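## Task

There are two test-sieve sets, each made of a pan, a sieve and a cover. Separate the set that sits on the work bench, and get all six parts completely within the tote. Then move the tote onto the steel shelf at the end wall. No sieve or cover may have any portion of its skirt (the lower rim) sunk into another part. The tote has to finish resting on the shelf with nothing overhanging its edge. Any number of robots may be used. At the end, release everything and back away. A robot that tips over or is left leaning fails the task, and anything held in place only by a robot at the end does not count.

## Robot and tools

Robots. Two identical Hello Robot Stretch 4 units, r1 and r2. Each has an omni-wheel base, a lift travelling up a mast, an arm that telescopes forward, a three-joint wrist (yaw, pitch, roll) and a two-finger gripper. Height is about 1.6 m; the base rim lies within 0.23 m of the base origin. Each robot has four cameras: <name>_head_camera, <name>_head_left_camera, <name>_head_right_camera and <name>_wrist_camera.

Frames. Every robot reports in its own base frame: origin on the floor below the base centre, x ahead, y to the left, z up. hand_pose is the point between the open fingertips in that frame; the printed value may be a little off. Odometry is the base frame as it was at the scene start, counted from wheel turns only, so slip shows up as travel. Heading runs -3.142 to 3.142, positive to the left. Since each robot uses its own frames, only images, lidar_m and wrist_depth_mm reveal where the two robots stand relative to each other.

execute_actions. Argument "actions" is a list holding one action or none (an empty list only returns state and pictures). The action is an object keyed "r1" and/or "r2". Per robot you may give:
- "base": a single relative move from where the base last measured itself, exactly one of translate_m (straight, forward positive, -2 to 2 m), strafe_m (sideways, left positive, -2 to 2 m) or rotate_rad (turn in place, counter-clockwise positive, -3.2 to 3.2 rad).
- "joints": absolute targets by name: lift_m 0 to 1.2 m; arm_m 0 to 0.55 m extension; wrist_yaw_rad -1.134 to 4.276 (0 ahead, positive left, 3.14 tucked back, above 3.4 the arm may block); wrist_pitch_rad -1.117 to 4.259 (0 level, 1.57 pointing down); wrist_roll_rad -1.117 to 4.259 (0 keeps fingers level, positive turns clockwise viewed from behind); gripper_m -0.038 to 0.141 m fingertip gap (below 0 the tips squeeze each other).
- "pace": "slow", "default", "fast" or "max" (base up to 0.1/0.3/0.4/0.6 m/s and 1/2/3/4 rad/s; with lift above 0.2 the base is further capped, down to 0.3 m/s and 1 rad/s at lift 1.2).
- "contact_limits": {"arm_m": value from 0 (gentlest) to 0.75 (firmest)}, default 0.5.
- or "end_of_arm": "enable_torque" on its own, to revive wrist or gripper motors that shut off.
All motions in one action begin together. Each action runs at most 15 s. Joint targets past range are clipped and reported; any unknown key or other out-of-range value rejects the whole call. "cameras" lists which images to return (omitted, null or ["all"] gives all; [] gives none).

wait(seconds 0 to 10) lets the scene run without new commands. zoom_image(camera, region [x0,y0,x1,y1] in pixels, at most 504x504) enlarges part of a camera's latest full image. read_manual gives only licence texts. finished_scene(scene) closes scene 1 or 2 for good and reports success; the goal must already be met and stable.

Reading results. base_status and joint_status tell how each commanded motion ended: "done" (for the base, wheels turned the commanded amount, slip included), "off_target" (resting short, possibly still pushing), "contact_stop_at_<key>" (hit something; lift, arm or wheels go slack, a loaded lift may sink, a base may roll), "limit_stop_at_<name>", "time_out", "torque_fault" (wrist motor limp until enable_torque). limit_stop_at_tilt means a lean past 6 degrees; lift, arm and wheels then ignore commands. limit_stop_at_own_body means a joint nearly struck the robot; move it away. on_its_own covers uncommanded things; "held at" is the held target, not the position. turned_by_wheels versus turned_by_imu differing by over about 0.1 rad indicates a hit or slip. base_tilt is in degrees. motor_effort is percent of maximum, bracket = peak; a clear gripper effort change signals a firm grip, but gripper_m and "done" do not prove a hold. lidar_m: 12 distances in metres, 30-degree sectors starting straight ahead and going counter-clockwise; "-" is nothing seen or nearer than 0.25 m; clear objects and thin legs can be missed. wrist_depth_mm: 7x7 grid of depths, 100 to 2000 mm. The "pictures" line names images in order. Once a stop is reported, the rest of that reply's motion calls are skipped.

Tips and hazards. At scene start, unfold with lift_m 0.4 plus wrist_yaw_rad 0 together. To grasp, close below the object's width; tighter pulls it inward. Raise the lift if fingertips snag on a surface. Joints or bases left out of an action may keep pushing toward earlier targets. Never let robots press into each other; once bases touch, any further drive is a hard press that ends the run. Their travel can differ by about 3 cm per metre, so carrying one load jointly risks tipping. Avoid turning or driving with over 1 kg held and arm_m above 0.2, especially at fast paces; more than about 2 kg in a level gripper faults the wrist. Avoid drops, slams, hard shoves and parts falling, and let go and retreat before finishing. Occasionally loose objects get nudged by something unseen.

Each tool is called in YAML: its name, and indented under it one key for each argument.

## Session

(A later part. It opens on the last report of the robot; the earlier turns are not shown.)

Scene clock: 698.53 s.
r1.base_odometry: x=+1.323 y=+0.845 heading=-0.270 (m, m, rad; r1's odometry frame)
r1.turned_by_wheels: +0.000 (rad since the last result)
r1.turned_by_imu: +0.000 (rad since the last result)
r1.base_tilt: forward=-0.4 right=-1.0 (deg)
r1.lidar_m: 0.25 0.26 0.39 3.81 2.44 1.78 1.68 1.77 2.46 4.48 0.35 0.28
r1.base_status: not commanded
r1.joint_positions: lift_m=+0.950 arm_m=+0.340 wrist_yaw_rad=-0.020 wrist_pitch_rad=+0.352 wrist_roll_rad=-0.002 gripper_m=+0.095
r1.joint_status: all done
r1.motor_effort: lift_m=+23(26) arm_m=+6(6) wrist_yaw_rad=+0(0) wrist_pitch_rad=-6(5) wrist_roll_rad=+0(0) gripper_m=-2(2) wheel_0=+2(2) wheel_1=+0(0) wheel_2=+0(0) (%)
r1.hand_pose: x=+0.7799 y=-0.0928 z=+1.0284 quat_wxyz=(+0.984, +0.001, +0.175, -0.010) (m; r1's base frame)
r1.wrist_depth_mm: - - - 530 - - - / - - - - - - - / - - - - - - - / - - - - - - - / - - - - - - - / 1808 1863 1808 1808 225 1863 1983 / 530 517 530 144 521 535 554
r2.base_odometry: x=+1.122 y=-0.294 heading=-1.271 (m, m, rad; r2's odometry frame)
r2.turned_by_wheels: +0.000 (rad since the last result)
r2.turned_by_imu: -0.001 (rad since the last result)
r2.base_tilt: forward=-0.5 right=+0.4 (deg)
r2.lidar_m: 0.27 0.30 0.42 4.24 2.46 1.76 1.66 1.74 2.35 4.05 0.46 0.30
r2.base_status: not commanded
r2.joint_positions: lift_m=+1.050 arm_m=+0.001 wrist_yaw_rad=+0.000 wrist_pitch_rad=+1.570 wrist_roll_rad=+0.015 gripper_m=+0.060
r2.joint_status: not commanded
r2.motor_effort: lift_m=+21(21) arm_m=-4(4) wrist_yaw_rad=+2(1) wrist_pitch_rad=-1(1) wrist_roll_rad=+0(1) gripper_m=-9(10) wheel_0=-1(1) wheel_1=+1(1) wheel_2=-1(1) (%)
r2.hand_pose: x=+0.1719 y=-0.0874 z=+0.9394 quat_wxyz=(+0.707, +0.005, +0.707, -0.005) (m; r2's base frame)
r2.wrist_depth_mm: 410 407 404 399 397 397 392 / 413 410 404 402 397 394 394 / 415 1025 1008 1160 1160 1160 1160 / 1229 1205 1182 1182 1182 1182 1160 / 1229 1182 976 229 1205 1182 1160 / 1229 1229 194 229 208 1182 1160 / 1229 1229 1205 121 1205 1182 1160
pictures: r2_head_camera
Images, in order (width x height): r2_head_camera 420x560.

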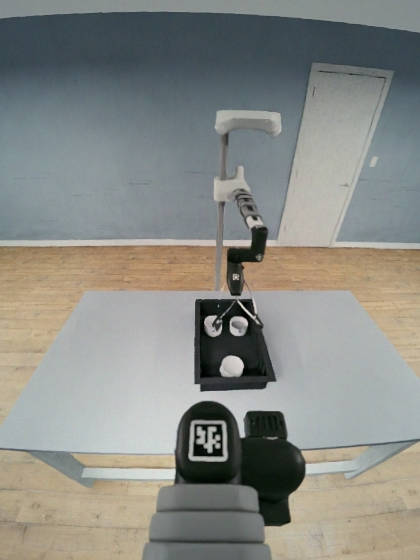

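execute_actions:
  actions:
    - {"r1": {"joints": {"lift_m": 1.06, "arm_m": 0.0, "wrist_yaw_rad": 0.0}, "pace": "default"}, "r2": {"joints": {"arm_m": 0.515}, "pace": "default"}}
  cameras: ["r2_wrist_camera", "r1_head_camera", "r1_head_left_camera"]

Scene clock: 719.90 s.
r1.base_odometry: x=+1.323 y=+0.845 heading=-0.270 (m, m, rad; r1's odometry frame)
r1.turned_by_wheels: +0.000 (rad since the last result)
r1.turned_by_imu: -0.001 (rad since the last result)
r1.base_tilt: forward=-0.3 right=-1.0 (deg)
r1.lidar_m: 0.26 0.29 0.40 3.79 2.42 1.76 1.69 1.77 2.46 4.48 0.41 0.27
r1.base_status: not commanded
r1.joint_positions: lift_m=+1.060 arm_m=+0.002 wrist_yaw_rad=+0.000 wrist_pitch_rad=+0.352 wrist_roll_rad=-0.002 gripper_m=+0.095
r1.joint_status: all done
r1.motor_effort: lift_m=+23(24) arm_m=-5(3) wrist_yaw_rad=+1(0) wrist_pitch_rad=-4(5) wrist_roll_rad=+1(1) gripper_m=-3(3) wheel_0=+2(2) wheel_1=+0(0) wheel_2=+0(0) (%)
r1.hand_pose: x=+0.4433 y=-0.0874 z=+1.1385 quat_wxyz=(+0.985, -0.001, +0.175, +0.000) (m; r1's base frame)
r1.wrist_depth_mm: - - - - 366 - - / - - - 1060 382 - - / - - - 389 - - - / - - - 418 - - - / - - - - - - - / 820 831 676 723 224 854 866 / 691 654 654 144 627 683 707
r2.base_odometry: x=+1.122 y=-0.294 heading=-1.271 (m, m, rad; r2's odometry frame)
r2.turned_by_wheels: +0.000 (rad since the last result)
r2.turned_by_imu: -0.001 (rad since the last result)
r2.base_tilt: forward=-0.5 right=+0.3 (deg)
r2.lidar_m: 0.28 0.28 0.41 4.25 2.43 1.74 1.66 1.75 2.33 4.06 0.42 0.31
r2.base_status: not commanded
r2.joint_positions: lift_m=+1.050 arm_m=+0.514 wrist_yaw_rad=+0.000 wrist_pitch_rad=+1.570 wrist_roll_rad=+0.015 gripper_m=+0.060
r2.joint_status: all done
r2.motor_effort: lift_m=+21(21) arm_m=+4(7) wrist_yaw_rad=+1(1) wrist_pitch_rad=-2(0) wrist_roll_rad=-1(0) gripper_m=-12(6) wheel_0=-1(1) wheel_1=+1(1) wheel_2=-1(1) (%)
r2.hand_pose: x=+0.6854 y=-0.0874 z=+0.9394 quat_wxyz=(+0.707, +0.005, +0.707, -0.005) (m; r2's base frame)
r2.wrist_depth_mm: 407 407 314 325 327 392 389 / 407 404 399 397 394 394 392 / 410 407 377 379 377 392 392 / 415 410 387 402 399 394 394 / 415 410 404 229 397 394 394 / 415 413 194 231 208 317 394 / 415 415 370 121 399 338 399
pictures: r1_head_camera, r1_head_left_camera, r2_wrist_camera
camera_calibration (this result's frames):
r2_wrist_camera: T_world_to_cam=[[-0.031854, -0.998641, -0.0412419, -0.0155299], [-0.999452, 0.0321956, -0.00764439, 0.749868], [0.00896181, 0.0409758, -0.99912, 1.15975], [0, 0, 0, 1]] pos_world=[0.73857, -0.087173, 1.16382]
Images, in order (width x height): r1_head_camera 420x560, r1_head_left_camera 420x672, r2_wrist_camera 616x392.

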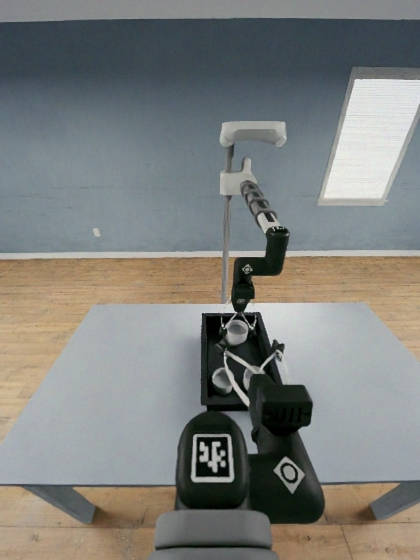

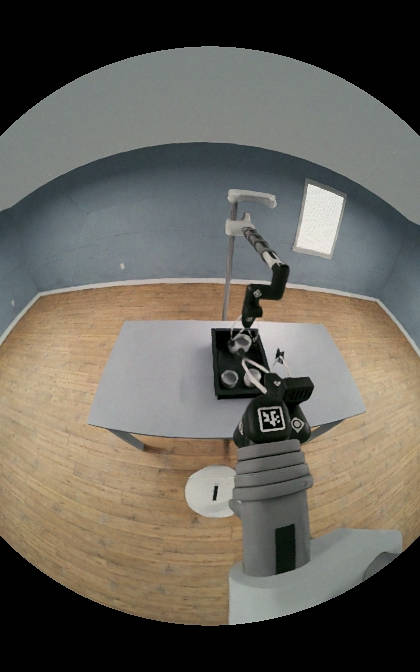

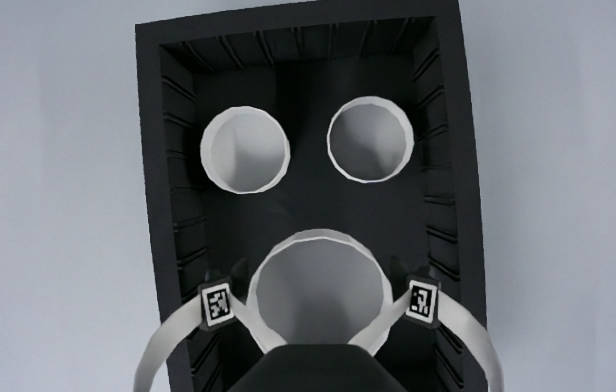

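execute_actions:
  actions:
    - {"r1": {"joints": {"wrist_pitch_rad": 1.57, "wrist_roll_rad": 1.57, "gripper_m": 0.07}, "pace": "default"}, "r2": {"joints": {"lift_m": 0.905}, "pace": "default"}}
  cameras: ["r2_wrist_camera"]

Scene clock: 729.30 s.
r1.base_odometry: x=+1.323 y=+0.845 heading=-0.270 (m, m, rad; r1's odometry frame)
r1.turned_by_wheels: +0.000 (rad since the last result)
r1.turned_by_imu: -0.001 (rad since the last result)
r1.base_tilt: forward=-0.4 right=-1.0 (deg)
r1.lidar_m: 0.25 0.26 0.40 3.81 2.42 1.76 1.70 1.80 2.47 4.48 0.40 0.32
r1.base_status: not commanded
r1.joint_positions: lift_m=+1.060 arm_m=+0.002 wrist_yaw_rad=+0.000 wrist_pitch_rad=+1.570 wrist_roll_rad=+1.570 gripper_m=+0.070
r1.joint_status: all done
r1.motor_effort: lift_m=+24(24) arm_m=-5(5) wrist_yaw_rad=-1(1) wrist_pitch_rad=+4(4) wrist_roll_rad=+1(7) gripper_m=-4(3) wheel_0=+2(2) wheel_1=+0(0) wheel_2=+0(0) (%)
r1.hand_pose: x=+0.1728 y=-0.0874 z=+0.9495 quat_wxyz=(+0.501, +0.500, +0.500, -0.499) (m; r1's base frame)
r1.wrist_depth_mm: 418 421 1182 1182 1160 1182 1160 / 415 421 1182 1160 1160 1182 1182 / 410 415 1160 1160 1182 1160 1205 / 410 410 1138 1138 1182 1182 1160 / 407 410 1138 976 946 627 343 / 404 407 214 946 223 1138 1118 / 399 402 768 143 1138 1118 1182
r2.base_odometry: x=+1.122 y=-0.294 heading=-1.271 (m, m, rad; r2's odometry frame)
r2.turned_by_wheels: +0.000 (rad since the last result)
r2.turned_by_imu: -0.001 (rad since the last result)
r2.base_tilt: forward=-0.5 right=+0.3 (deg)
r2.lidar_m: 0.26 0.30 0.40 4.23 2.46 1.77 1.64 1.71 2.32 4.04 0.46 0.32
r2.base_status: not commanded
r2.joint_positions: lift_m=+0.905 arm_m=+0.514 wrist_yaw_rad=+0.000 wrist_pitch_rad=+1.570 wrist_roll_rad=+0.015 gripper_m=+0.060
r2.joint_status: all done
r2.motor_effort: lift_m=+14(21) arm_m=+4(4) wrist_yaw_rad=+1(1) wrist_pitch_rad=+0(0) wrist_roll_rad=+0(1) gripper_m=-10(8) wheel_0=-1(1) wheel_1=+1(1) wheel_2=-1(1) (%)
r2.hand_pose: x=+0.6854 y=-0.0874 z=+0.7950 quat_wxyz=(+0.707, +0.005, +0.707, -0.005) (m; r2's base frame)
r2.wrist_depth_mm: 183 254 253 251 249 222 - / 177 226 229 252 232 213 167 / 174 228 231 252 233 220 175 / 172 232 254 254 252 249 177 / 172 242 256 229 252 250 183 / 173 223 193 231 208 222 183 / 173 196 258 121 253 233 -
pictures: r2_wrist_camera
camera_calibration (this result's frames):
r2_wrist_camera: T_world_to_cam=[[-0.0318565, -0.998641, -0.04124, -0.0214862], [-0.999453, 0.0321956, -0.00758553, 0.748704], [0.00890298, 0.0409758, -0.99912, 1.0155], [0, 0, 0, 1]] pos_world=[0.738569, -0.087173, 1.0194]
Images, in order (width x height): r2_wrist_camera 616x392.

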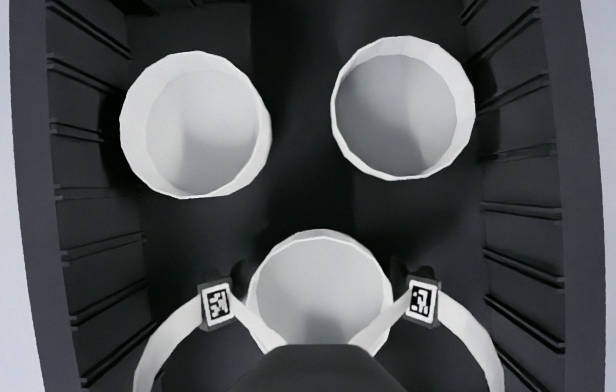

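execute_actions:
  actions:
    - {"r2": {"joints": {"lift_m": 0.901}, "pace": "slow"}}
  cameras: []

execute_actions:
  actions:
    - {"r2": {"joints": {"gripper_m": 0.092}, "pace": "slow"}}
  cameras: ["r2_wrist_camera"]

Scene clock: 734.80 s.
r1.base_odometry: x=+1.323 y=+0.845 heading=-0.270 (m, m, rad; r1's odometry frame)
r1.turned_by_wheels: +0.000 (rad since the last result)
r1.turned_by_imu: -0.001 (rad since the last result)
r1.base_tilt: forward=-0.4 right=-1.0 (deg)
r1.lidar_m: 0.25 0.28 0.36 3.80 2.39 1.75 1.70 1.79 2.43 4.48 0.41 0.33
r1.base_status: not commanded
r1.joint_positions: lift_m=+1.060 arm_m=+0.002 wrist_yaw_rad=+0.000 wrist_pitch_rad=+1.570 wrist_roll_rad=+1.570 gripper_m=+0.070
r1.joint_status: not commanded
r1.motor_effort: lift_m=+24(24) arm_m=-5(5) wrist_yaw_rad=-1(1) wrist_pitch_rad=+4(3) wrist_roll_rad=+1(2) gripper_m=-3(3) wheel_0=+2(2) wheel_1=+0(0) wheel_2=+0(0) (%)
r1.hand_pose: x=+0.1728 y=-0.0874 z=+0.9495 quat_wxyz=(+0.501, +0.500, +0.500, -0.499) (m; r1's base frame)
r1.wrist_depth_mm: 424 424 1160 1229 1182 1182 1182 / 421 418 1160 1138 1160 1205 1182 / 413 418 1138 1160 1160 1205 1160 / 407 410 1160 1160 1160 1160 1138 / 407 407 1138 946 946 615 343 / 402 404 213 946 223 1138 1138 / 404 402 759 143 1118 1138 1160
r2.base_odometry: x=+1.122 y=-0.294 heading=-1.271 (m, m, rad; r2's odometry frame)
r2.turned_by_wheels: +0.000 (rad since the last result)
r2.turned_by_imu: -0.001 (rad since the last result)
r2.base_tilt: forward=-0.4 right=+0.3 (deg)
r2.lidar_m: 0.27 0.28 0.41 4.25 2.46 1.77 1.64 1.74 2.36 4.07 0.42 0.31
r2.base_status: not commanded
r2.joint_positions: lift_m=+0.901 arm_m=+0.514 wrist_yaw_rad=+0.000 wrist_pitch_rad=+1.570 wrist_roll_rad=+0.015 gripper_m=+0.060
r2.joint_status: all done
r2.motor_effort: lift_m=+13(18) arm_m=+4(5) wrist_yaw_rad=+0(1) wrist_pitch_rad=+0(0) wrist_roll_rad=-1(0) gripper_m=-7(9) wheel_0=-1(1) wheel_1=+1(1) wheel_2=-1(1) (%)
r2.hand_pose: x=+0.6854 y=-0.0874 z=+0.7910 quat_wxyz=(+0.707, +0.005, +0.707, -0.005) (m; r2's base frame)
r2.wrist_depth_mm: 183 250 249 248 244 220 - / 177 223 226 248 229 211 167 / 174 224 227 249 229 220 176 / 171 229 251 250 247 245 178 / 168 243 253 229 248 247 184 / 168 222 193 230 208 222 183 / 169 196 255 121 250 233 -
pictures: none
No camera images: the call's "cameras" was empty. Leave "cameras" out to get every camera's image.

Scene clock: 736.40 s.
r1.base_odometry: x=+1.323 y=+0.845 heading=-0.270 (m, m, rad; r1's odometry frame)
r1.turned_by_wheels: +0.000 (rad since the last result)
r1.turned_by_imu: +0.000 (rad since the last result)
r1.base_tilt: forward=-0.4 right=-1.0 (deg)
r1.lidar_m: 0.25 0.29 0.39 3.80 2.41 1.80 1.68 1.79 2.44 4.47 0.40 0.37
r1.base_status: not commanded
r1.joint_positions: lift_m=+1.060 arm_m=+0.002 wrist_yaw_rad=+0.000 wrist_pitch_rad=+1.570 wrist_roll_rad=+1.570 gripper_m=+0.070
r1.joint_status: not commanded
r1.motor_effort: lift_m=+23(23) arm_m=-5(5) wrist_yaw_rad=-1(1) wrist_pitch_rad=+4(3) wrist_roll_rad=+1(1) gripper_m=-3(4) wheel_0=+2(2) wheel_1=+0(0) wheel_2=+0(0) (%)
r1.hand_pose: x=+0.1728 y=-0.0874 z=+0.9495 quat_wxyz=(+0.501, +0.500, +0.500, -0.499) (m; r1's base frame)
r1.wrist_depth_mm: 421 424 1182 1182 1182 1205 1182 / 418 418 1160 1182 1182 1182 1205 / 415 415 1182 1182 1160 1160 1160 / 410 413 1160 1160 1182 1138 1160 / 410 407 1138 946 917 615 343 / 404 407 216 960 223 1160 1160 / 404 404 778 144 1138 1118 1160
r2.base_odometry: x=+1.122 y=-0.294 heading=-1.271 (m, m, rad; r2's odometry frame)
r2.turned_by_wheels: +0.000 (rad since the last result)
r2.turned_by_imu: +0.000 (rad since the last result)
r2.base_tilt: forward=-0.5 right=+0.4 (deg)
r2.lidar_m: 0.26 0.29 0.39 4.23 2.43 1.75 1.66 1.74 2.34 4.03 0.43 0.31
r2.base_status: not commanded
r2.joint_positions: lift_m=+0.901 arm_m=+0.514 wrist_yaw_rad=+0.000 wrist_pitch_rad=+1.570 wrist_roll_rad=+0.015 gripper_m=+0.092
r2.joint_status: all done
r2.motor_effort: lift_m=+14(13) arm_m=+4(4) wrist_yaw_rad=+1(0) wrist_pitch_rad=-2(2) wrist_roll_rad=+0(0) gripper_m=-1(11) wheel_0=-1(1) wheel_1=+1(1) wheel_2=-1(1) (%)
r2.hand_pose: x=+0.6853 y=-0.0874 z=+0.7910 quat_wxyz=(+0.707, +0.005, +0.707, -0.005) (m; r2's base frame)
r2.wrist_depth_mm: 183 251 250 248 244 220 - / 177 222 226 248 229 211 167 / 174 224 227 249 229 220 175 / 171 228 251 249 248 247 177 / 168 243 252 234 249 247 183 / 169 230 202 233 211 222 183 / 169 196 254 121 250 225 -
pictures: r2_wrist_camera
camera_calibration (this result's frames):
r2_wrist_camera: T_world_to_cam=[[-0.0318711, -0.998641, -0.0412291, -0.0216521], [-0.999455, 0.032196, -0.00724276, 0.748307], [0.00856033, 0.0409758, -0.999123, 1.01176], [0, 0, 0, 1]] pos_world=[0.738548, -0.087173, 1.0154]
Images, in order (width x height): r2_wrist_camera 616x392.

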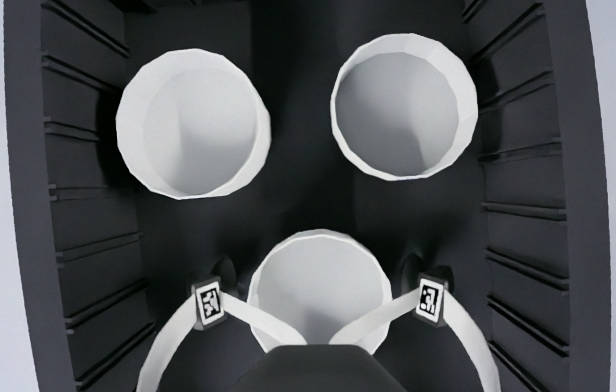

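execute_actions:
  actions:
    - {"r1": {"base": {"strafe_m": -0.217}, "joints": {"wrist_yaw_rad": 1.57, "wrist_pitch_rad": 0.15, "wrist_roll_rad": 0.0}, "pace": "default"}, "r2": {"joints": {"lift_m": 1.04}, "pace": "default"}}
  cameras: ["r1_wrist_camera", "r2_wrist_camera"]

Scene clock: 858.43 s.
r1.base_odometry: x=+1.266 y=+0.636 heading=-0.270 (m, m, rad; r1's odometry frame)
r1.turned_by_wheels: +0.000 (rad since the last result)
r1.turned_by_imu: -0.002 (rad since the last result)
r1.base_tilt: forward=-0.4 right=-1.0 (deg)
r1.lidar_m: 0.26 0.28 0.39 4.05 2.42 1.77 1.69 1.79 2.45 4.26 0.40 0.27
r1.base_status: done
r1.joint_positions: lift_m=+1.060 arm_m=+0.001 wrist_yaw_rad=+1.570 wrist_pitch_rad=+0.153 wrist_roll_rad=+0.000 gripper_m=+0.070
r1.joint_status: all done
r1.motor_effort: lift_m=+23(23) arm_m=-5(5) wrist_yaw_rad=+0(4) wrist_pitch_rad=-5(6) wrist_roll_rad=-2(7) gripper_m=-2(3) wheel_0=-1(8) wheel_1=-1(11) wheel_2=+0(4) (%)
r1.hand_pose: x=+0.2602 y=+0.2850 z=+1.1941 quat_wxyz=(+0.705, -0.054, +0.054, +0.705) (m; r1's base frame)
r1.wrist_depth_mm: - - - - - - - / - - - - - - - / - - - - - - - / - - - - - - - / - - - - - - - / - - 215 - 223 - - / - - - 143 - - -
r2.base_odometry: x=+1.122 y=-0.294 heading=-1.271 (m, m, rad; r2's odometry frame)
r2.turned_by_wheels: +0.000 (rad since the last result)
r2.turned_by_imu: -0.001 (rad since the last result)
r2.base_tilt: forward=-0.5 right=+0.3 (deg)
r2.lidar_m: 0.25 0.28 0.37 4.24 2.49 1.76 1.66 1.74 2.36 4.05 0.43 0.31
r2.base_status: not commanded
r2.joint_positions: lift_m=+1.040 arm_m=+0.514 wrist_yaw_rad=+0.000 wrist_pitch_rad=+1.570 wrist_roll_rad=+0.015 gripper_m=+0.092
r2.joint_status: all done
r2.motor_effort: lift_m=+21(25) arm_m=+4(4) wrist_yaw_rad=+1(1) wrist_pitch_rad=-1(1) wrist_roll_rad=-1(0) gripper_m=-3(3) wheel_0=-1(1) wheel_1=+1(1) wheel_2=-1(1) (%)
r2.hand_pose: x=+0.6853 y=-0.0874 z=+0.9294 quat_wxyz=(+0.707, +0.005, +0.707, -0.005) (m; r2's base frame)
r2.wrist_depth_mm: 397 362 304 327 327 382 379 / 399 397 389 384 384 382 379 / 402 397 366 389 368 382 382 / 402 399 387 389 387 330 382 / 404 399 394 373 387 340 384 / 407 402 202 392 213 301 387 / 404 402 384 120 389 359 387
pictures: r1_wrist_camera, r2_wrist_camera
camera_calibration (this result's frames):
r1_wrist_camera: T_world_to_cam=[[0.999916, 0.0000528909, 0.0129564, -0.275996], [0.0128844, -0.109426, -0.993911, 1.27453], [0.00136519, 0.993995, -0.109417, 0.0738016], [0, 0, 0, 1]] pos_world=[0.25945, 0.0661224, 1.27842]
r2_wrist_camera: T_world_to_cam=[[-0.0318709, -0.998641, -0.041229, -0.0159475], [-0.999455, 0.0321959, -0.00724264, 0.749312], [0.0085602, 0.0409758, -0.999123, 1.15001], [0, 0, 0, 1]] pos_world=[0.738551, -0.087173, 1.15377]
Images, in order (width x height): r1_wrist_camera 616x392, r2_wrist_camera 616x392.

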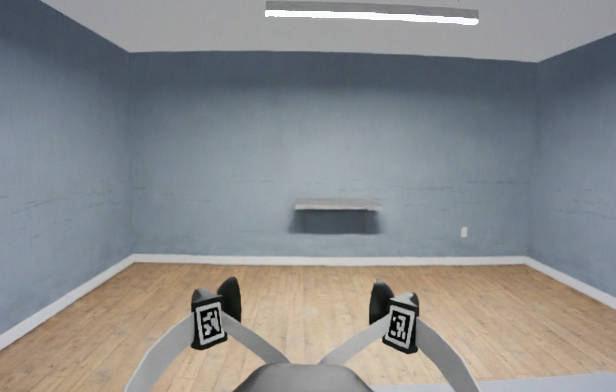

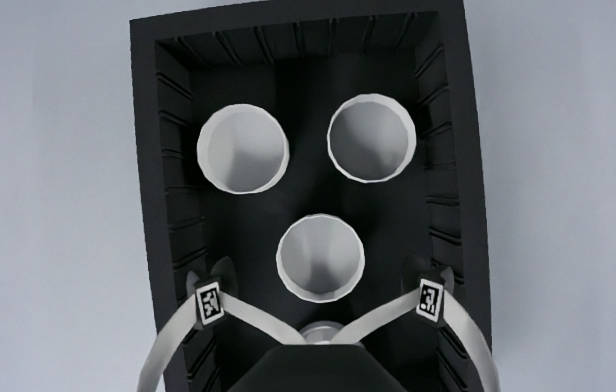

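zoom_image:
  camera: "r1_wrist_camera"
  region: [270, 180, 410, 275]

Region (270, 180, 410, 275) of r1_wrist_camera's 616x392 image, scaled by 3.600; it fills the top 342 rows of this view, and the rest is white.

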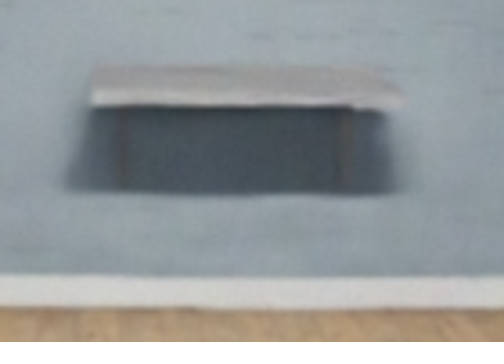

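execute_actions:
  actions:
    - {"r1": {"base": {"rotate_rad": -0.007}, "joints": {"wrist_pitch_rad": 0.85, "arm_m": 0.2, "lift_m": 0.96}, "pace": "default"}, "r2": {"base": {"rotate_rad": 0.021}, "joints": {"arm_m": 0.33, "wrist_roll_rad": 1.57, "gripper_m": 0.07}, "pace": "default"}}
  cameras: []

execute_actions:
  actions:
    - {"r2": {"base": {"strafe_m": 0.052}, "joints": {"lift_m": 1.01}, "pace": "default"}}
  cameras: ["r1_wrist_camera", "r2_wrist_camera", "r1_head_camera", "r2_head_camera"]

Scene clock: 888.40 s.
r1.base_odometry: x=+1.266 y=+0.636 heading=-0.276 (m, m, rad; r1's odometry frame)
r1.turned_by_wheels: -0.007 (rad since the last result)
r1.turned_by_imu: -0.008 (rad since the last result)
r1.base_tilt: forward=-0.4 right=-1.0 (deg)
r1.lidar_m: 0.25 0.28 0.38 4.04 2.42 1.78 1.66 1.76 2.44 4.26 0.41 0.29
r1.base_status: done
r1.joint_positions: lift_m=+0.960 arm_m=+0.199 wrist_yaw_rad=+1.570 wrist_pitch_rad=+0.851 wrist_roll_rad=+0.000 gripper_m=+0.070
r1.joint_status: all done
r1.motor_effort: lift_m=+18(20) arm_m=+6(4) wrist_yaw_rad=-1(0) wrist_pitch_rad=-2(1) wrist_roll_rad=-2(1) gripper_m=-4(4) wheel_0=+1(3) wheel_1=+3(1) wheel_2=+3(3) (%)
r1.hand_pose: x=+0.4575 y=+0.1901 z=+0.9215 quat_wxyz=(+0.644, -0.292, +0.292, +0.644) (m; r1's base frame)
r1.wrist_depth_mm: - - - - - - - / - - 723 691 707 707 723 / 1756 1808 580 585 580 591 603 / 1499 1499 500 500 504 500 504 / 1336 1308 436 439 445 442 445 / 1205 1118 214 312 223 327 336 / 1078 355 349 143 332 349 355
r2.base_odometry: x=+1.122 y=-0.294 heading=-1.250 (m, m, rad; r2's odometry frame)
r2.turned_by_wheels: +0.021 (rad since the last result)
r2.turned_by_imu: +0.020 (rad since the last result)
r2.base_tilt: forward=-0.5 right=+0.4 (deg)
r2.lidar_m: 0.28 0.27 0.42 4.25 2.41 1.72 1.66 1.75 2.37 4.03 0.45 0.31
r2.base_status: done
r2.joint_positions: lift_m=+1.040 arm_m=+0.331 wrist_yaw_rad=+0.000 wrist_pitch_rad=+1.570 wrist_roll_rad=+1.570 gripper_m=+0.070
r2.joint_status: all done
r2.motor_effort: lift_m=+21(21) arm_m=-5(2) wrist_yaw_rad=+1(0) wrist_pitch_rad=-1(1) wrist_roll_rad=+1(6) gripper_m=+3(6) wheel_0=+0(5) wheel_1=+0(2) wheel_2=+0(5) (%)
r2.hand_pose: x=+0.5018 y=-0.0874 z=+0.9294 quat_wxyz=(+0.500, +0.500, +0.500, -0.500) (m; r2's base frame)
r2.wrist_depth_mm: 397 394 392 392 389 387 1160 / 399 307 304 304 389 389 1160 / 375 397 392 389 389 387 1160 / 379 397 394 368 392 389 946 / 397 377 370 366 392 389 946 / 377 399 193 394 196 392 1160 / 368 349 349 120 394 392 1160
pictures: none
No camera images: the call's "cameras" was empty. Leave "cameras" out to get every camera's image.

Scene clock: 889.53 s.
r1.base_odometry: x=+1.266 y=+0.636 heading=-0.276 (m, m, rad; r1's odometry frame)
r1.turned_by_wheels: +0.000 (rad since the last result)
r1.turned_by_imu: +0.000 (rad since the last result)
r1.base_tilt: forward=-0.4 right=-1.0 (deg)
r1.lidar_m: 0.27 0.28 0.38 4.06 2.45 1.75 1.69 1.78 2.44 4.24 0.40 0.28
r1.base_status: not commanded
r1.joint_positions: lift_m=+0.960 arm_m=+0.199 wrist_yaw_rad=+1.570 wrist_pitch_rad=+0.851 wrist_roll_rad=+0.000 gripper_m=+0.070
r1.joint_status: not commanded
r1.motor_effort: lift_m=+19(18) arm_m=+6(6) wrist_yaw_rad=+0(0) wrist_pitch_rad=-2(1) wrist_roll_rad=-1(1) gripper_m=-2(4) wheel_0=+1(1) wheel_1=+2(2) wheel_2=+3(3) (%)
r1.hand_pose: x=+0.4575 y=+0.1901 z=+0.9215 quat_wxyz=(+0.644, -0.292, +0.292, +0.644) (m; r1's base frame)
r1.wrist_depth_mm: - - - - - - - / - - 715 691 707 715 732 / 1756 1756 580 585 591 591 585 / 1464 1430 504 504 504 508 508 / 1281 1336 442 442 439 439 439 / 1182 1118 213 314 223 329 338 / 1060 357 347 143 332 351 355
r2.base_odometry: x=+1.172 y=-0.278 heading=-1.250 (m, m, rad; r2's odometry frame)
r2.turned_by_wheels: +0.000 (rad since the last result)
r2.turned_by_imu: +0.000 (rad since the last result)
r2.base_tilt: forward=-0.4 right=+0.3 (deg)
r2.lidar_m: 0.27 0.30 0.38 4.18 2.44 1.75 1.66 1.74 2.39 4.10 0.40 0.31
r2.base_status: done
r2.joint_positions: lift_m=+1.010 arm_m=+0.331 wrist_yaw_rad=+0.000 wrist_pitch_rad=+1.570 wrist_roll_rad=+1.570 gripper_m=+0.070
r2.joint_status: all done
r2.motor_effort: lift_m=+13(20) arm_m=-5(4) wrist_yaw_rad=+1(1) wrist_pitch_rad=-2(2) wrist_roll_rad=+0(1) gripper_m=-1(0) wheel_0=+1(8) wheel_1=+0(7) wheel_2=+0(1) (%)
r2.hand_pose: x=+0.5018 y=-0.0874 z=+0.9000 quat_wxyz=(+0.500, +0.500, +0.500, -0.500) (m; r2's base frame)
r2.wrist_depth_mm: 276 278 296 289 359 355 1118 / 353 364 362 362 357 357 1118 / 349 366 340 338 362 359 1118 / 366 347 338 338 362 362 917 / 345 366 364 362 362 359 917 / 345 359 194 312 196 362 1025 / 282 279 278 120 364 362 1118
pictures: r1_head_camera, r1_wrist_camera, r2_head_camera, r2_wrist_camera
camera_calibration (this result's frames):
r1_wrist_camera: T_world_to_cam=[[0.999921, 0.00853714, 0.00919732, -0.467954], [0.0125263, -0.722984, -0.690752, 0.827992], [0.000752466, 0.690812, -0.723034, 0.761421], [0, 0, 0, 1]] pos_world=[0.456973, 0.0766206, 1.12677]
r2_wrist_camera: T_world_to_cam=[[-0.998994, 0.0162627, -0.0418024, 0.551566], [0.0165547, 0.999841, -0.00664809, 0.139899], [0.0416877, -0.00733342, -0.999104, 1.10138], [0, 0, 0, 1]] pos_world=[0.502781, -0.14077, 1.12438]
Images, in order (width x height): r1_head_camera 420x560, r1_wrist_camera 616x392, r2_head_camera 420x560, r2_wrist_camera 616x392.

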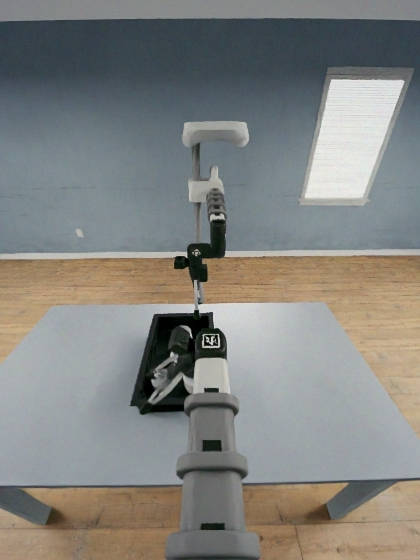

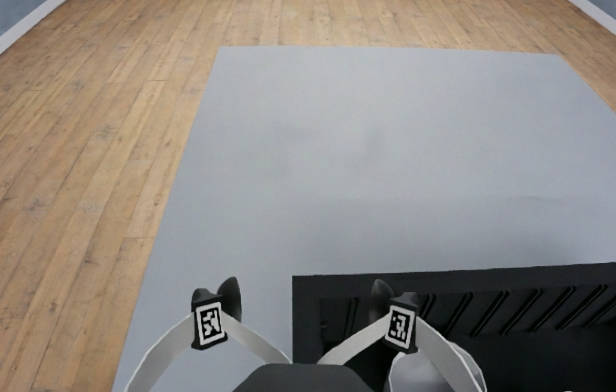

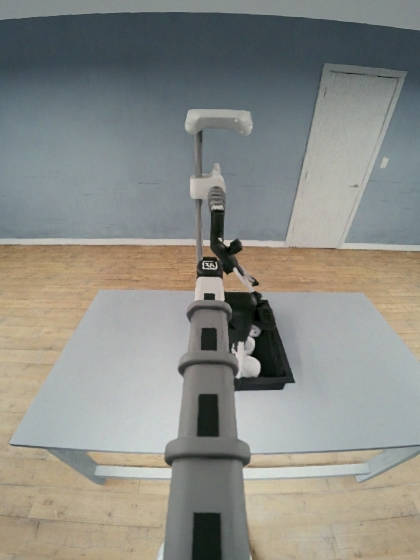

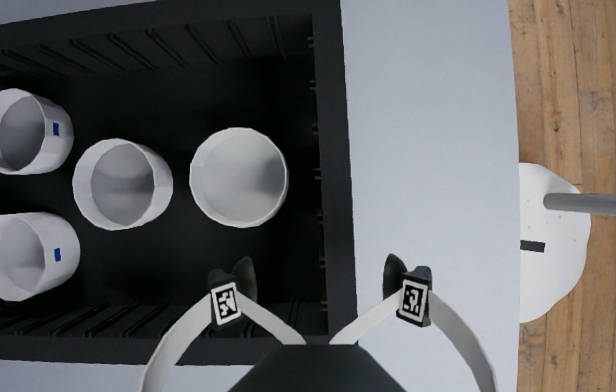

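execute_actions:
  actions:
    - {"r1": {"base": {"strafe_m": -0.018}, "joints": {"lift_m": 0.878}, "pace": "default"}, "r2": {"joints": {"arm_m": 0.32, "lift_m": 0.945}, "pace": "default"}}
  cameras: ["r1_wrist_camera", "r2_wrist_camera", "r1_head_camera", "r2_head_camera"]

Scene clock: 915.60 s.
r1.base_odometry: x=+1.261 y=+0.618 heading=-0.276 (m, m, rad; r1's odometry frame)
r1.turned_by_wheels: +0.000 (rad since the last result)
r1.turned_by_imu: -0.001 (rad since the last result)
r1.base_tilt: forward=-0.3 right=-1.0 (deg)
r1.lidar_m: 0.26 0.28 0.39 4.04 2.42 1.79 1.69 1.77 2.39 4.24 0.41 0.26
r1.base_status: done
r1.joint_positions: lift_m=+0.878 arm_m=+0.199 wrist_yaw_rad=+1.570 wrist_pitch_rad=+0.851 wrist_roll_rad=+0.000 gripper_m=+0.070
r1.joint_status: all done
r1.motor_effort: lift_m=+18(19) arm_m=+6(6) wrist_yaw_rad=-1(0) wrist_pitch_rad=-2(1) wrist_roll_rad=+0(1) gripper_m=-3(2) wheel_0=+0(8) wheel_1=-1(6) wheel_2=+0(5) (%)
r1.hand_pose: x=+0.4575 y=+0.1900 z=+0.8395 quat_wxyz=(+0.644, -0.292, +0.292, +0.644) (m; r1's base frame)
r1.wrist_depth_mm: - - 668 661 676 683 683 / - - 544 544 549 554 559 / 1661 1618 449 452 452 459 459 / 1430 1336 392 379 270 271 273 / 1229 345 342 282 293 289 304 / 1098 303 213 227 223 276 301 / 991 268 271 144 260 253 274
r2.base_odometry: x=+1.172 y=-0.278 heading=-1.250 (m, m, rad; r2's odometry frame)
r2.turned_by_wheels: +0.000 (rad since the last result)
r2.turned_by_imu: -0.001 (rad since the last result)
r2.base_tilt: forward=-0.4 right=+0.3 (deg)
r2.lidar_m: 0.26 0.28 0.42 4.21 2.41 1.74 1.66 1.75 2.40 4.08 0.43 0.31
r2.base_status: not commanded
r2.joint_positions: lift_m=+0.945 arm_m=+0.321 wrist_yaw_rad=+0.000 wrist_pitch_rad=+1.570 wrist_roll_rad=+1.570 gripper_m=+0.070
r2.joint_status: all done
r2.motor_effort: lift_m=+13(16) arm_m=-5(5) wrist_yaw_rad=+1(1) wrist_pitch_rad=-1(2) wrist_roll_rad=+1(1) gripper_m=-4(3) wheel_0=+1(1) wheel_1=+0(0) wheel_2=+0(0) (%)
r2.hand_pose: x=+0.4919 y=-0.0874 z=+0.8350 quat_wxyz=(+0.500, +0.500, +0.500, -0.500) (m; r2's base frame)
r2.wrist_depth_mm: 274 277 293 208 294 293 1042 / 298 297 296 230 294 291 1078 / 281 297 271 296 294 293 1060 / 282 276 272 296 296 294 535 / 301 298 298 209 297 294 564 / 301 301 193 210 196 294 569 / 245 233 233 120 298 297 1078
pictures: r1_head_camera, r1_wrist_camera, r2_head_camera, r2_wrist_camera
camera_calibration (this result's frames):
r1_wrist_camera: T_world_to_cam=[[0.999921, 0.00853796, 0.00919655, -0.467201], [0.0125263, -0.723034, -0.690699, 0.771302], [0.000752258, 0.69076, -0.723084, 0.702193], [0, 0, 0, 1]] pos_world=[0.456974, 0.0766198, 1.04478]
r2_wrist_camera: T_world_to_cam=[[-0.998992, 0.0162737, -0.0418309, 0.538903], [0.0165659, 0.999841, -0.00664761, 0.139626], [0.041716, -0.00733388, -0.999103, 1.03684], [0, 0, 0, 1]] pos_world=[0.492794, -0.14077, 1.05939]
Images, in order (width x height): r1_head_camera 420x560, r1_wrist_camera 616x392, r2_head_camera 420x560, r2_wrist_camera 616x392.

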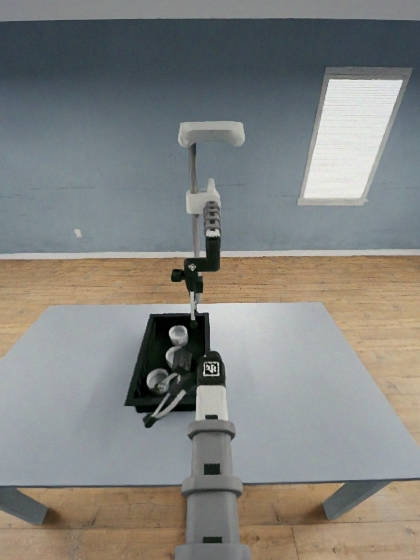

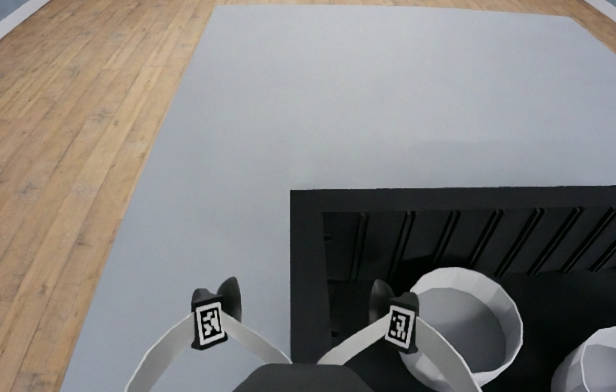

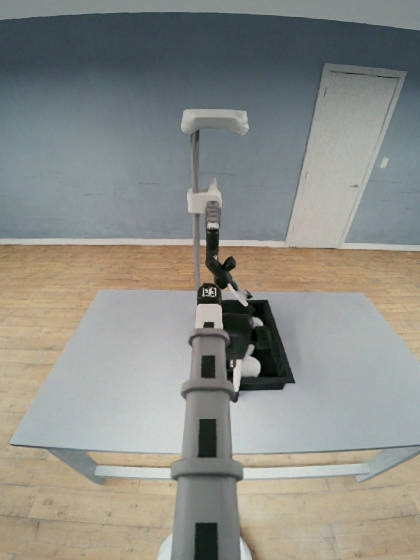

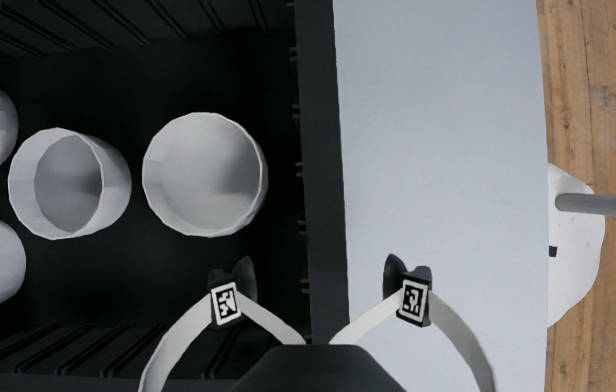

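execute_actions:
  actions:
    - {"r1": {"joints": {"gripper_m": 0.046}, "pace": "default"}, "r2": {"joints": {"lift_m": 0.94, "gripper_m": 0.046}, "pace": "default"}}
  cameras: []

execute_actions:
  actions:
    - {"r1": {"joints": {"lift_m": 0.863}, "pace": "slow"}}
  cameras: ["r1_wrist_camera", "r2_wrist_camera", "r1_head_camera", "r2_head_right_camera"]

zoom_image:
  camera: "r1_head_camera"
  region: [110, 350, 220, 440]

Scene clock: 931.87 s.
r1.base_odometry: x=+1.261 y=+0.618 heading=-0.276 (m, m, rad; r1's odometry frame)
r1.turned_by_wheels: +0.000 (rad since the last result)
r1.turned_by_imu: -0.001 (rad since the last result)
r1.base_tilt: forward=-0.4 right=-1.0 (deg)
r1.lidar_m: 0.25 0.29 0.37 4.09 2.44 1.76 1.69 1.77 2.39 4.23 0.41 0.29
r1.base_status: not commanded
r1.joint_positions: lift_m=+0.878 arm_m=+0.199 wrist_yaw_rad=+1.570 wrist_pitch_rad=+0.851 wrist_roll_rad=+0.000 gripper_m=+0.046
r1.joint_status: all done
r1.motor_effort: lift_m=+18(18) arm_m=+6(6) wrist_yaw_rad=+0(1) wrist_pitch_rad=-1(1) wrist_roll_rad=-1(1) gripper_m=-4(5) wheel_0=+0(1) wheel_1=-1(1) wheel_2=+0(0) (%)
r1.hand_pose: x=+0.4575 y=+0.1900 z=+0.8395 quat_wxyz=(+0.644, -0.292, +0.292, +0.644) (m; r1's base frame)
r1.wrist_depth_mm: - - 683 654 676 676 691 / - - 539 544 549 549 559 / 1618 1576 452 455 455 462 459 / 1397 1336 392 379 268 271 273 / 1229 351 343 281 293 290 306 / 1098 303 213 227 224 277 300 / 991 271 267 146 250 257 276
r2.base_odometry: x=+1.172 y=-0.278 heading=-1.250 (m, m, rad; r2's odometry frame)
r2.turned_by_wheels: +0.000 (rad since the last result)
r2.turned_by_imu: -0.001 (rad since the last result)
r2.base_tilt: forward=-0.4 right=+0.3 (deg)
r2.lidar_m: 0.27 0.25 0.43 4.19 2.42 1.75 1.65 1.74 2.42 4.10 0.41 0.30
r2.base_status: not commanded
r2.joint_positions: lift_m=+0.940 arm_m=+0.321 wrist_yaw_rad=+0.000 wrist_pitch_rad=+1.570 wrist_roll_rad=+1.570 gripper_m=+0.046
r2.joint_status: all done
r2.motor_effort: lift_m=+14(15) arm_m=-4(4) wrist_yaw_rad=+2(1) wrist_pitch_rad=-2(1) wrist_roll_rad=+1(0) gripper_m=-3(3) wheel_0=+1(1) wheel_1=+0(0) wheel_2=+0(0) (%)
r2.hand_pose: x=+0.4919 y=-0.0874 z=+0.8301 quat_wxyz=(+0.500, +0.500, +0.500, -0.500) (m; r2's base frame)
r2.wrist_depth_mm: 274 276 289 204 290 287 1060 / 293 293 291 230 289 286 1060 / 277 293 268 290 290 287 668 / 277 268 267 291 291 289 530 / 296 294 293 204 291 290 559 / 297 296 195 204 191 290 564 / 246 233 232 121 293 290 668
pictures: none
No camera images: the call's "cameras" was empty. Leave "cameras" out to get every camera's image.

Scene clock: 932.70 s.
r1.base_odometry: x=+1.261 y=+0.618 heading=-0.276 (m, m, rad; r1's odometry frame)
r1.turned_by_wheels: +0.000 (rad since the last result)
r1.turned_by_imu: +0.000 (rad since the last result)
r1.base_tilt: forward=-0.4 right=-1.0 (deg)
r1.lidar_m: 0.25 0.29 0.38 4.07 2.44 1.78 1.68 1.77 2.44 4.23 0.39 0.29
r1.base_status: not commanded
r1.joint_positions: lift_m=+0.863 arm_m=+0.199 wrist_yaw_rad=+1.570 wrist_pitch_rad=+0.851 wrist_roll_rad=+0.000 gripper_m=+0.046
r1.joint_status: all done
r1.motor_effort: lift_m=+18(19) arm_m=+6(6) wrist_yaw_rad=-1(0) wrist_pitch_rad=-1(2) wrist_roll_rad=+0(1) gripper_m=-4(4) wheel_0=+0(0) wheel_1=-1(1) wheel_2=+0(0) (%)
r1.hand_pose: x=+0.4575 y=+0.1900 z=+0.8245 quat_wxyz=(+0.644, -0.292, +0.292, +0.644) (m; r1's base frame)
r1.wrist_depth_mm: - - 647 621 634 640 647 / - 1921 512 508 517 521 530 / 1618 1618 427 436 433 433 439 / 1366 379 368 255 255 259 263 / 1205 322 324 272 291 285 304 / 1060 287 212 218 225 262 286 / 946 255 253 146 251 244 260
r2.base_odometry: x=+1.172 y=-0.278 heading=-1.250 (m, m, rad; r2's odometry frame)
r2.turned_by_wheels: +0.000 (rad since the last result)
r2.turned_by_imu: +0.000 (rad since the last result)
r2.base_tilt: forward=-0.4 right=+0.4 (deg)
r2.lidar_m: 0.28 0.29 0.39 4.19 2.41 1.76 1.66 1.72 2.37 4.08 0.41 0.31
r2.base_status: not commanded
r2.joint_positions: lift_m=+0.940 arm_m=+0.321 wrist_yaw_rad=+0.000 wrist_pitch_rad=+1.570 wrist_roll_rad=+1.570 gripper_m=+0.046
r2.joint_status: not commanded
r2.motor_effort: lift_m=+13(13) arm_m=-4(4) wrist_yaw_rad=+1(2) wrist_pitch_rad=+0(2) wrist_roll_rad=+1(0) gripper_m=-2(2) wheel_0=+1(1) wheel_1=+0(0) wheel_2=+0(0) (%)
r2.hand_pose: x=+0.4919 y=-0.0874 z=+0.8301 quat_wxyz=(+0.500, +0.500, +0.500, -0.500) (m; r2's base frame)
r2.wrist_depth_mm: 274 277 290 205 289 287 1042 / 294 293 290 230 289 287 1042 / 277 293 267 289 291 289 668 / 277 268 267 290 290 289 530 / 296 296 293 204 291 290 559 / 297 296 196 204 192 290 559 / 246 233 233 121 293 291 676
pictures: r1_head_camera, r1_wrist_camera, r2_head_right_camera, r2_wrist_camera
camera_calibration (this result's frames):
r1_wrist_camera: T_world_to_cam=[[0.999921, 0.00853804, 0.00919661, -0.467063], [0.0125264, -0.723034, -0.690699, 0.76095], [0.000752254, 0.69076, -0.723084, 0.691356], [0, 0, 0, 1]] pos_world=[0.456975, 0.0766198, 1.02979]
r2_wrist_camera: T_world_to_cam=[[-0.998992, 0.016274, -0.0418308, 0.538693], [0.0165662, 0.999841, -0.00664761, 0.139593], [0.0417159, -0.00733389, -0.999103, 1.03186], [0, 0, 0, 1]] pos_world=[0.492793, -0.14077, 1.0544]
Images, in order (width x height): r1_head_camera 420x560, r1_wrist_camera 616x392, r2_head_right_camera 420x672, r2_wrist_camera 616x392.

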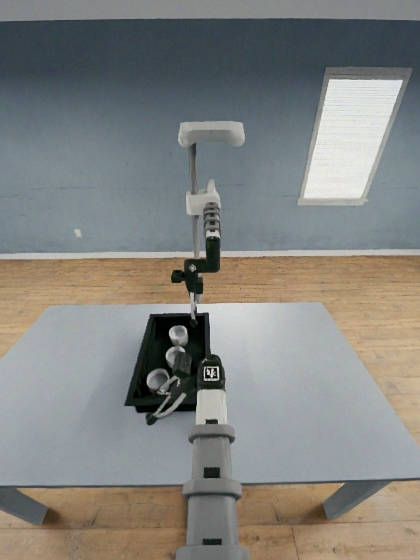

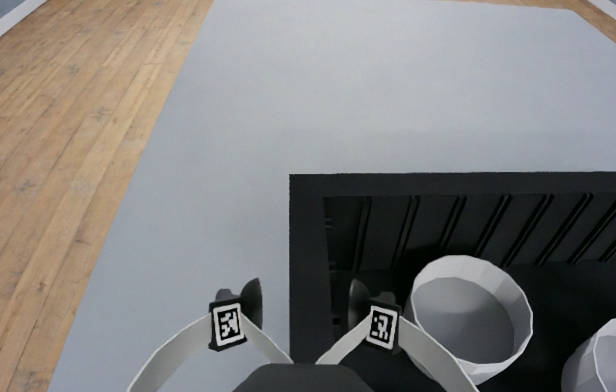

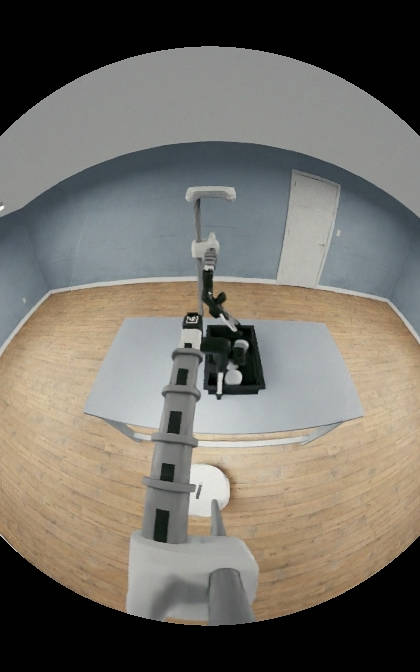

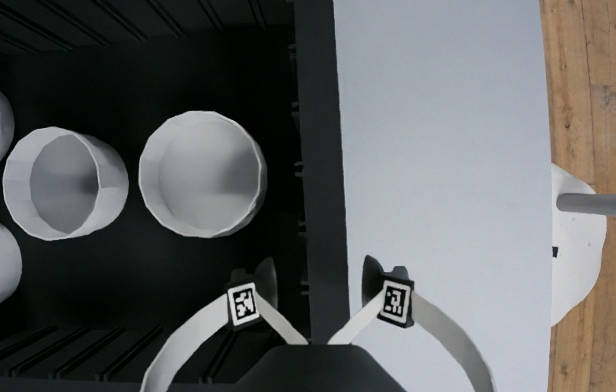

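Region (110, 350, 220, 440) of r1_head_camera's 420x560 image, scaled by 4.582, with more detail than that image has; it fills the top 412 rows of this view, and the rest is white.

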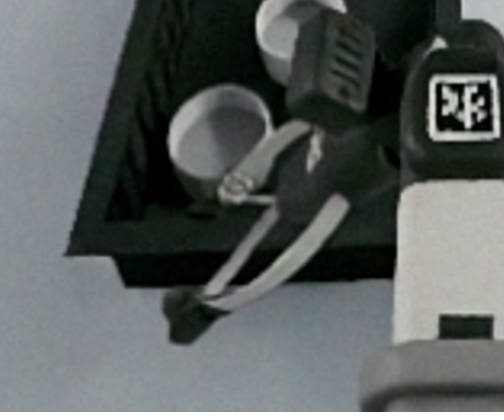

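execute_actions:
  actions:
    - {"r1": {"joints": {"arm_m": 0.206, "gripper_m": 0.0}, "pace": "default"}, "r2": {"joints": {"gripper_m": 0.0}, "pace": "default"}}
  cameras: ["r1_wrist_camera", "r2_wrist_camera", "r1_head_camera"]

zoom_image:
  camera: "r1_head_camera"
  region: [110, 350, 220, 440]

Scene clock: 941.17 s.
r1.base_odometry: x=+1.261 y=+0.618 heading=-0.276 (m, m, rad; r1's odometry frame)
r1.turned_by_wheels: +0.000 (rad since the last result)
r1.turned_by_imu: -0.001 (rad since the last result)
r1.base_tilt: forward=-0.4 right=-1.0 (deg)
r1.lidar_m: 0.25 0.27 0.39 4.05 2.44 1.78 1.70 1.75 2.41 4.22 0.40 0.26
r1.base_status: not commanded
r1.joint_positions: lift_m=+0.863 arm_m=+0.205 wrist_yaw_rad=+1.568 wrist_pitch_rad=+0.855 wrist_roll_rad=+0.000 gripper_m=+0.000
r1.joint_status: all done
r1.motor_effort: lift_m=+20(20) arm_m=+5(6) wrist_yaw_rad=+5(6) wrist_pitch_rad=-12(12) wrist_roll_rad=+0(0) gripper_m=-13(13) wheel_0=+0(0) wheel_1=-1(1) wheel_2=+0(0) (%)
r1.hand_pose: x=+0.4641 y=+0.1891 z=+0.8237 quat_wxyz=(+0.645, -0.293, +0.294, +0.642) (m; r1's base frame)
r1.wrist_depth_mm: - - 627 609 621 634 634 / 1983 1863 508 504 517 517 521 / 1537 1537 421 427 427 433 433 / 1336 373 366 254 253 257 262 / 1182 322 322 264 282 285 301 / 1042 285 282 196 258 259 285 / 263 256 253 160 183 241 257
r2.base_odometry: x=+1.172 y=-0.278 heading=-1.250 (m, m, rad; r2's odometry frame)
r2.turned_by_wheels: +0.000 (rad since the last result)
r2.turned_by_imu: -0.001 (rad since the last result)
r2.base_tilt: forward=-0.4 right=+0.3 (deg)
r2.lidar_m: 0.28 0.29 0.41 4.18 2.41 1.75 1.67 1.75 2.38 4.10 0.44 0.33
r2.base_status: not commanded
r2.joint_positions: lift_m=+0.940 arm_m=+0.321 wrist_yaw_rad=+0.002 wrist_pitch_rad=+1.566 wrist_roll_rad=+1.570 gripper_m=+0.000
r2.joint_status: all done
r2.motor_effort: lift_m=+15(15) arm_m=-4(4) wrist_yaw_rad=-4(3) wrist_pitch_rad=+12(13) wrist_roll_rad=+0(0) gripper_m=-15(12) wheel_0=+1(1) wheel_1=+0(0) wheel_2=+0(1) (%)
r2.hand_pose: x=+0.4933 y=-0.0874 z=+0.8299 quat_wxyz=(+0.502, +0.501, +0.499, -0.498) (m; r2's base frame)
r2.wrist_depth_mm: 270 272 289 200 287 286 1025 / 293 291 289 231 287 286 661 / 276 290 264 287 290 287 661 / 276 266 265 200 291 287 535 / 293 291 289 208 291 289 559 / 294 291 186 200 186 289 559 / 257 236 229 120 291 287 668
pictures: r1_head_camera, r1_wrist_camera, r2_wrist_camera
camera_calibration (this result's frames):
r1_wrist_camera: T_world_to_cam=[[0.999936, 0.00640117, 0.00929694, -0.473359], [0.0110424, -0.725473, -0.688162, 0.758677], [0.00233964, 0.688221, -0.725498, 0.69317], [0, 0, 0, 1]] pos_world=[0.46333, 0.0763761, 1.02939]
r2_wrist_camera: T_world_to_cam=[[-0.998813, 0.0146823, -0.0464391, 0.543752], [0.0150033, 0.999866, -0.00657138, 0.140275], [0.0463364, -0.00726033, -0.9989, 1.02922], [0, 0, 0, 1]] pos_world=[0.493312, -0.140768, 1.05426]
Images, in order (width x height): r1_head_camera 420x560, r1_wrist_camera 616x392, r2_wrist_camera 616x392.

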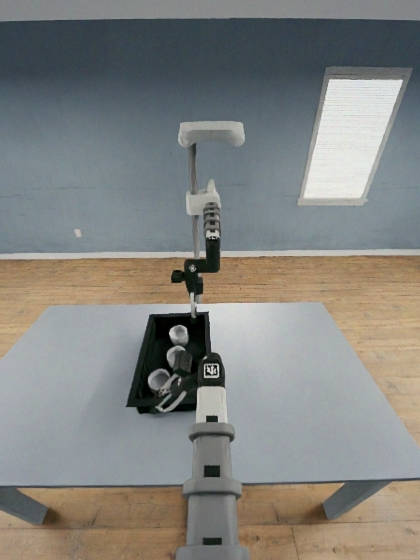

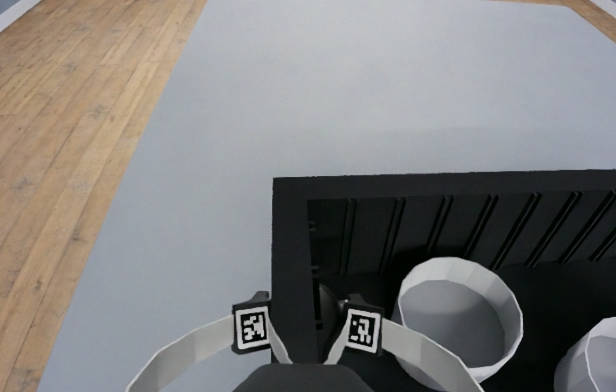

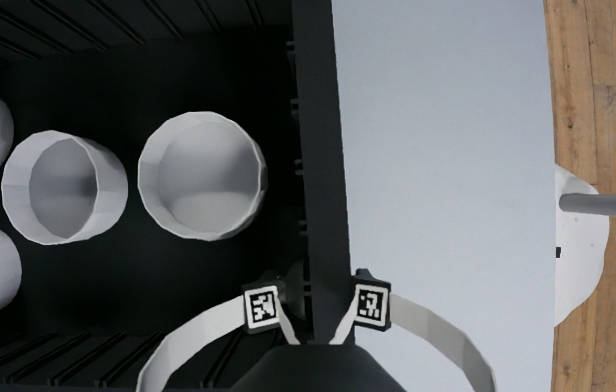

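Region (110, 350, 220, 440) of r1_head_camera's 420x560 image, scaled by 4.582, with more detail than that image has; it fills the top 412 rows of this view, and the rest is white.

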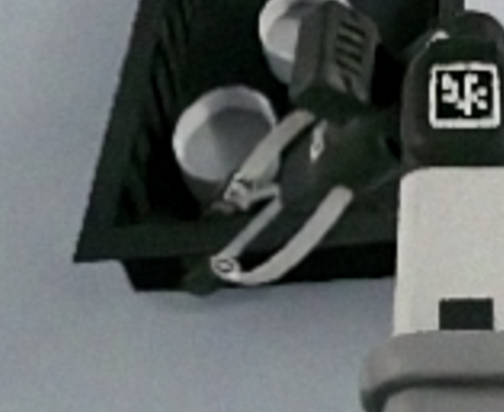

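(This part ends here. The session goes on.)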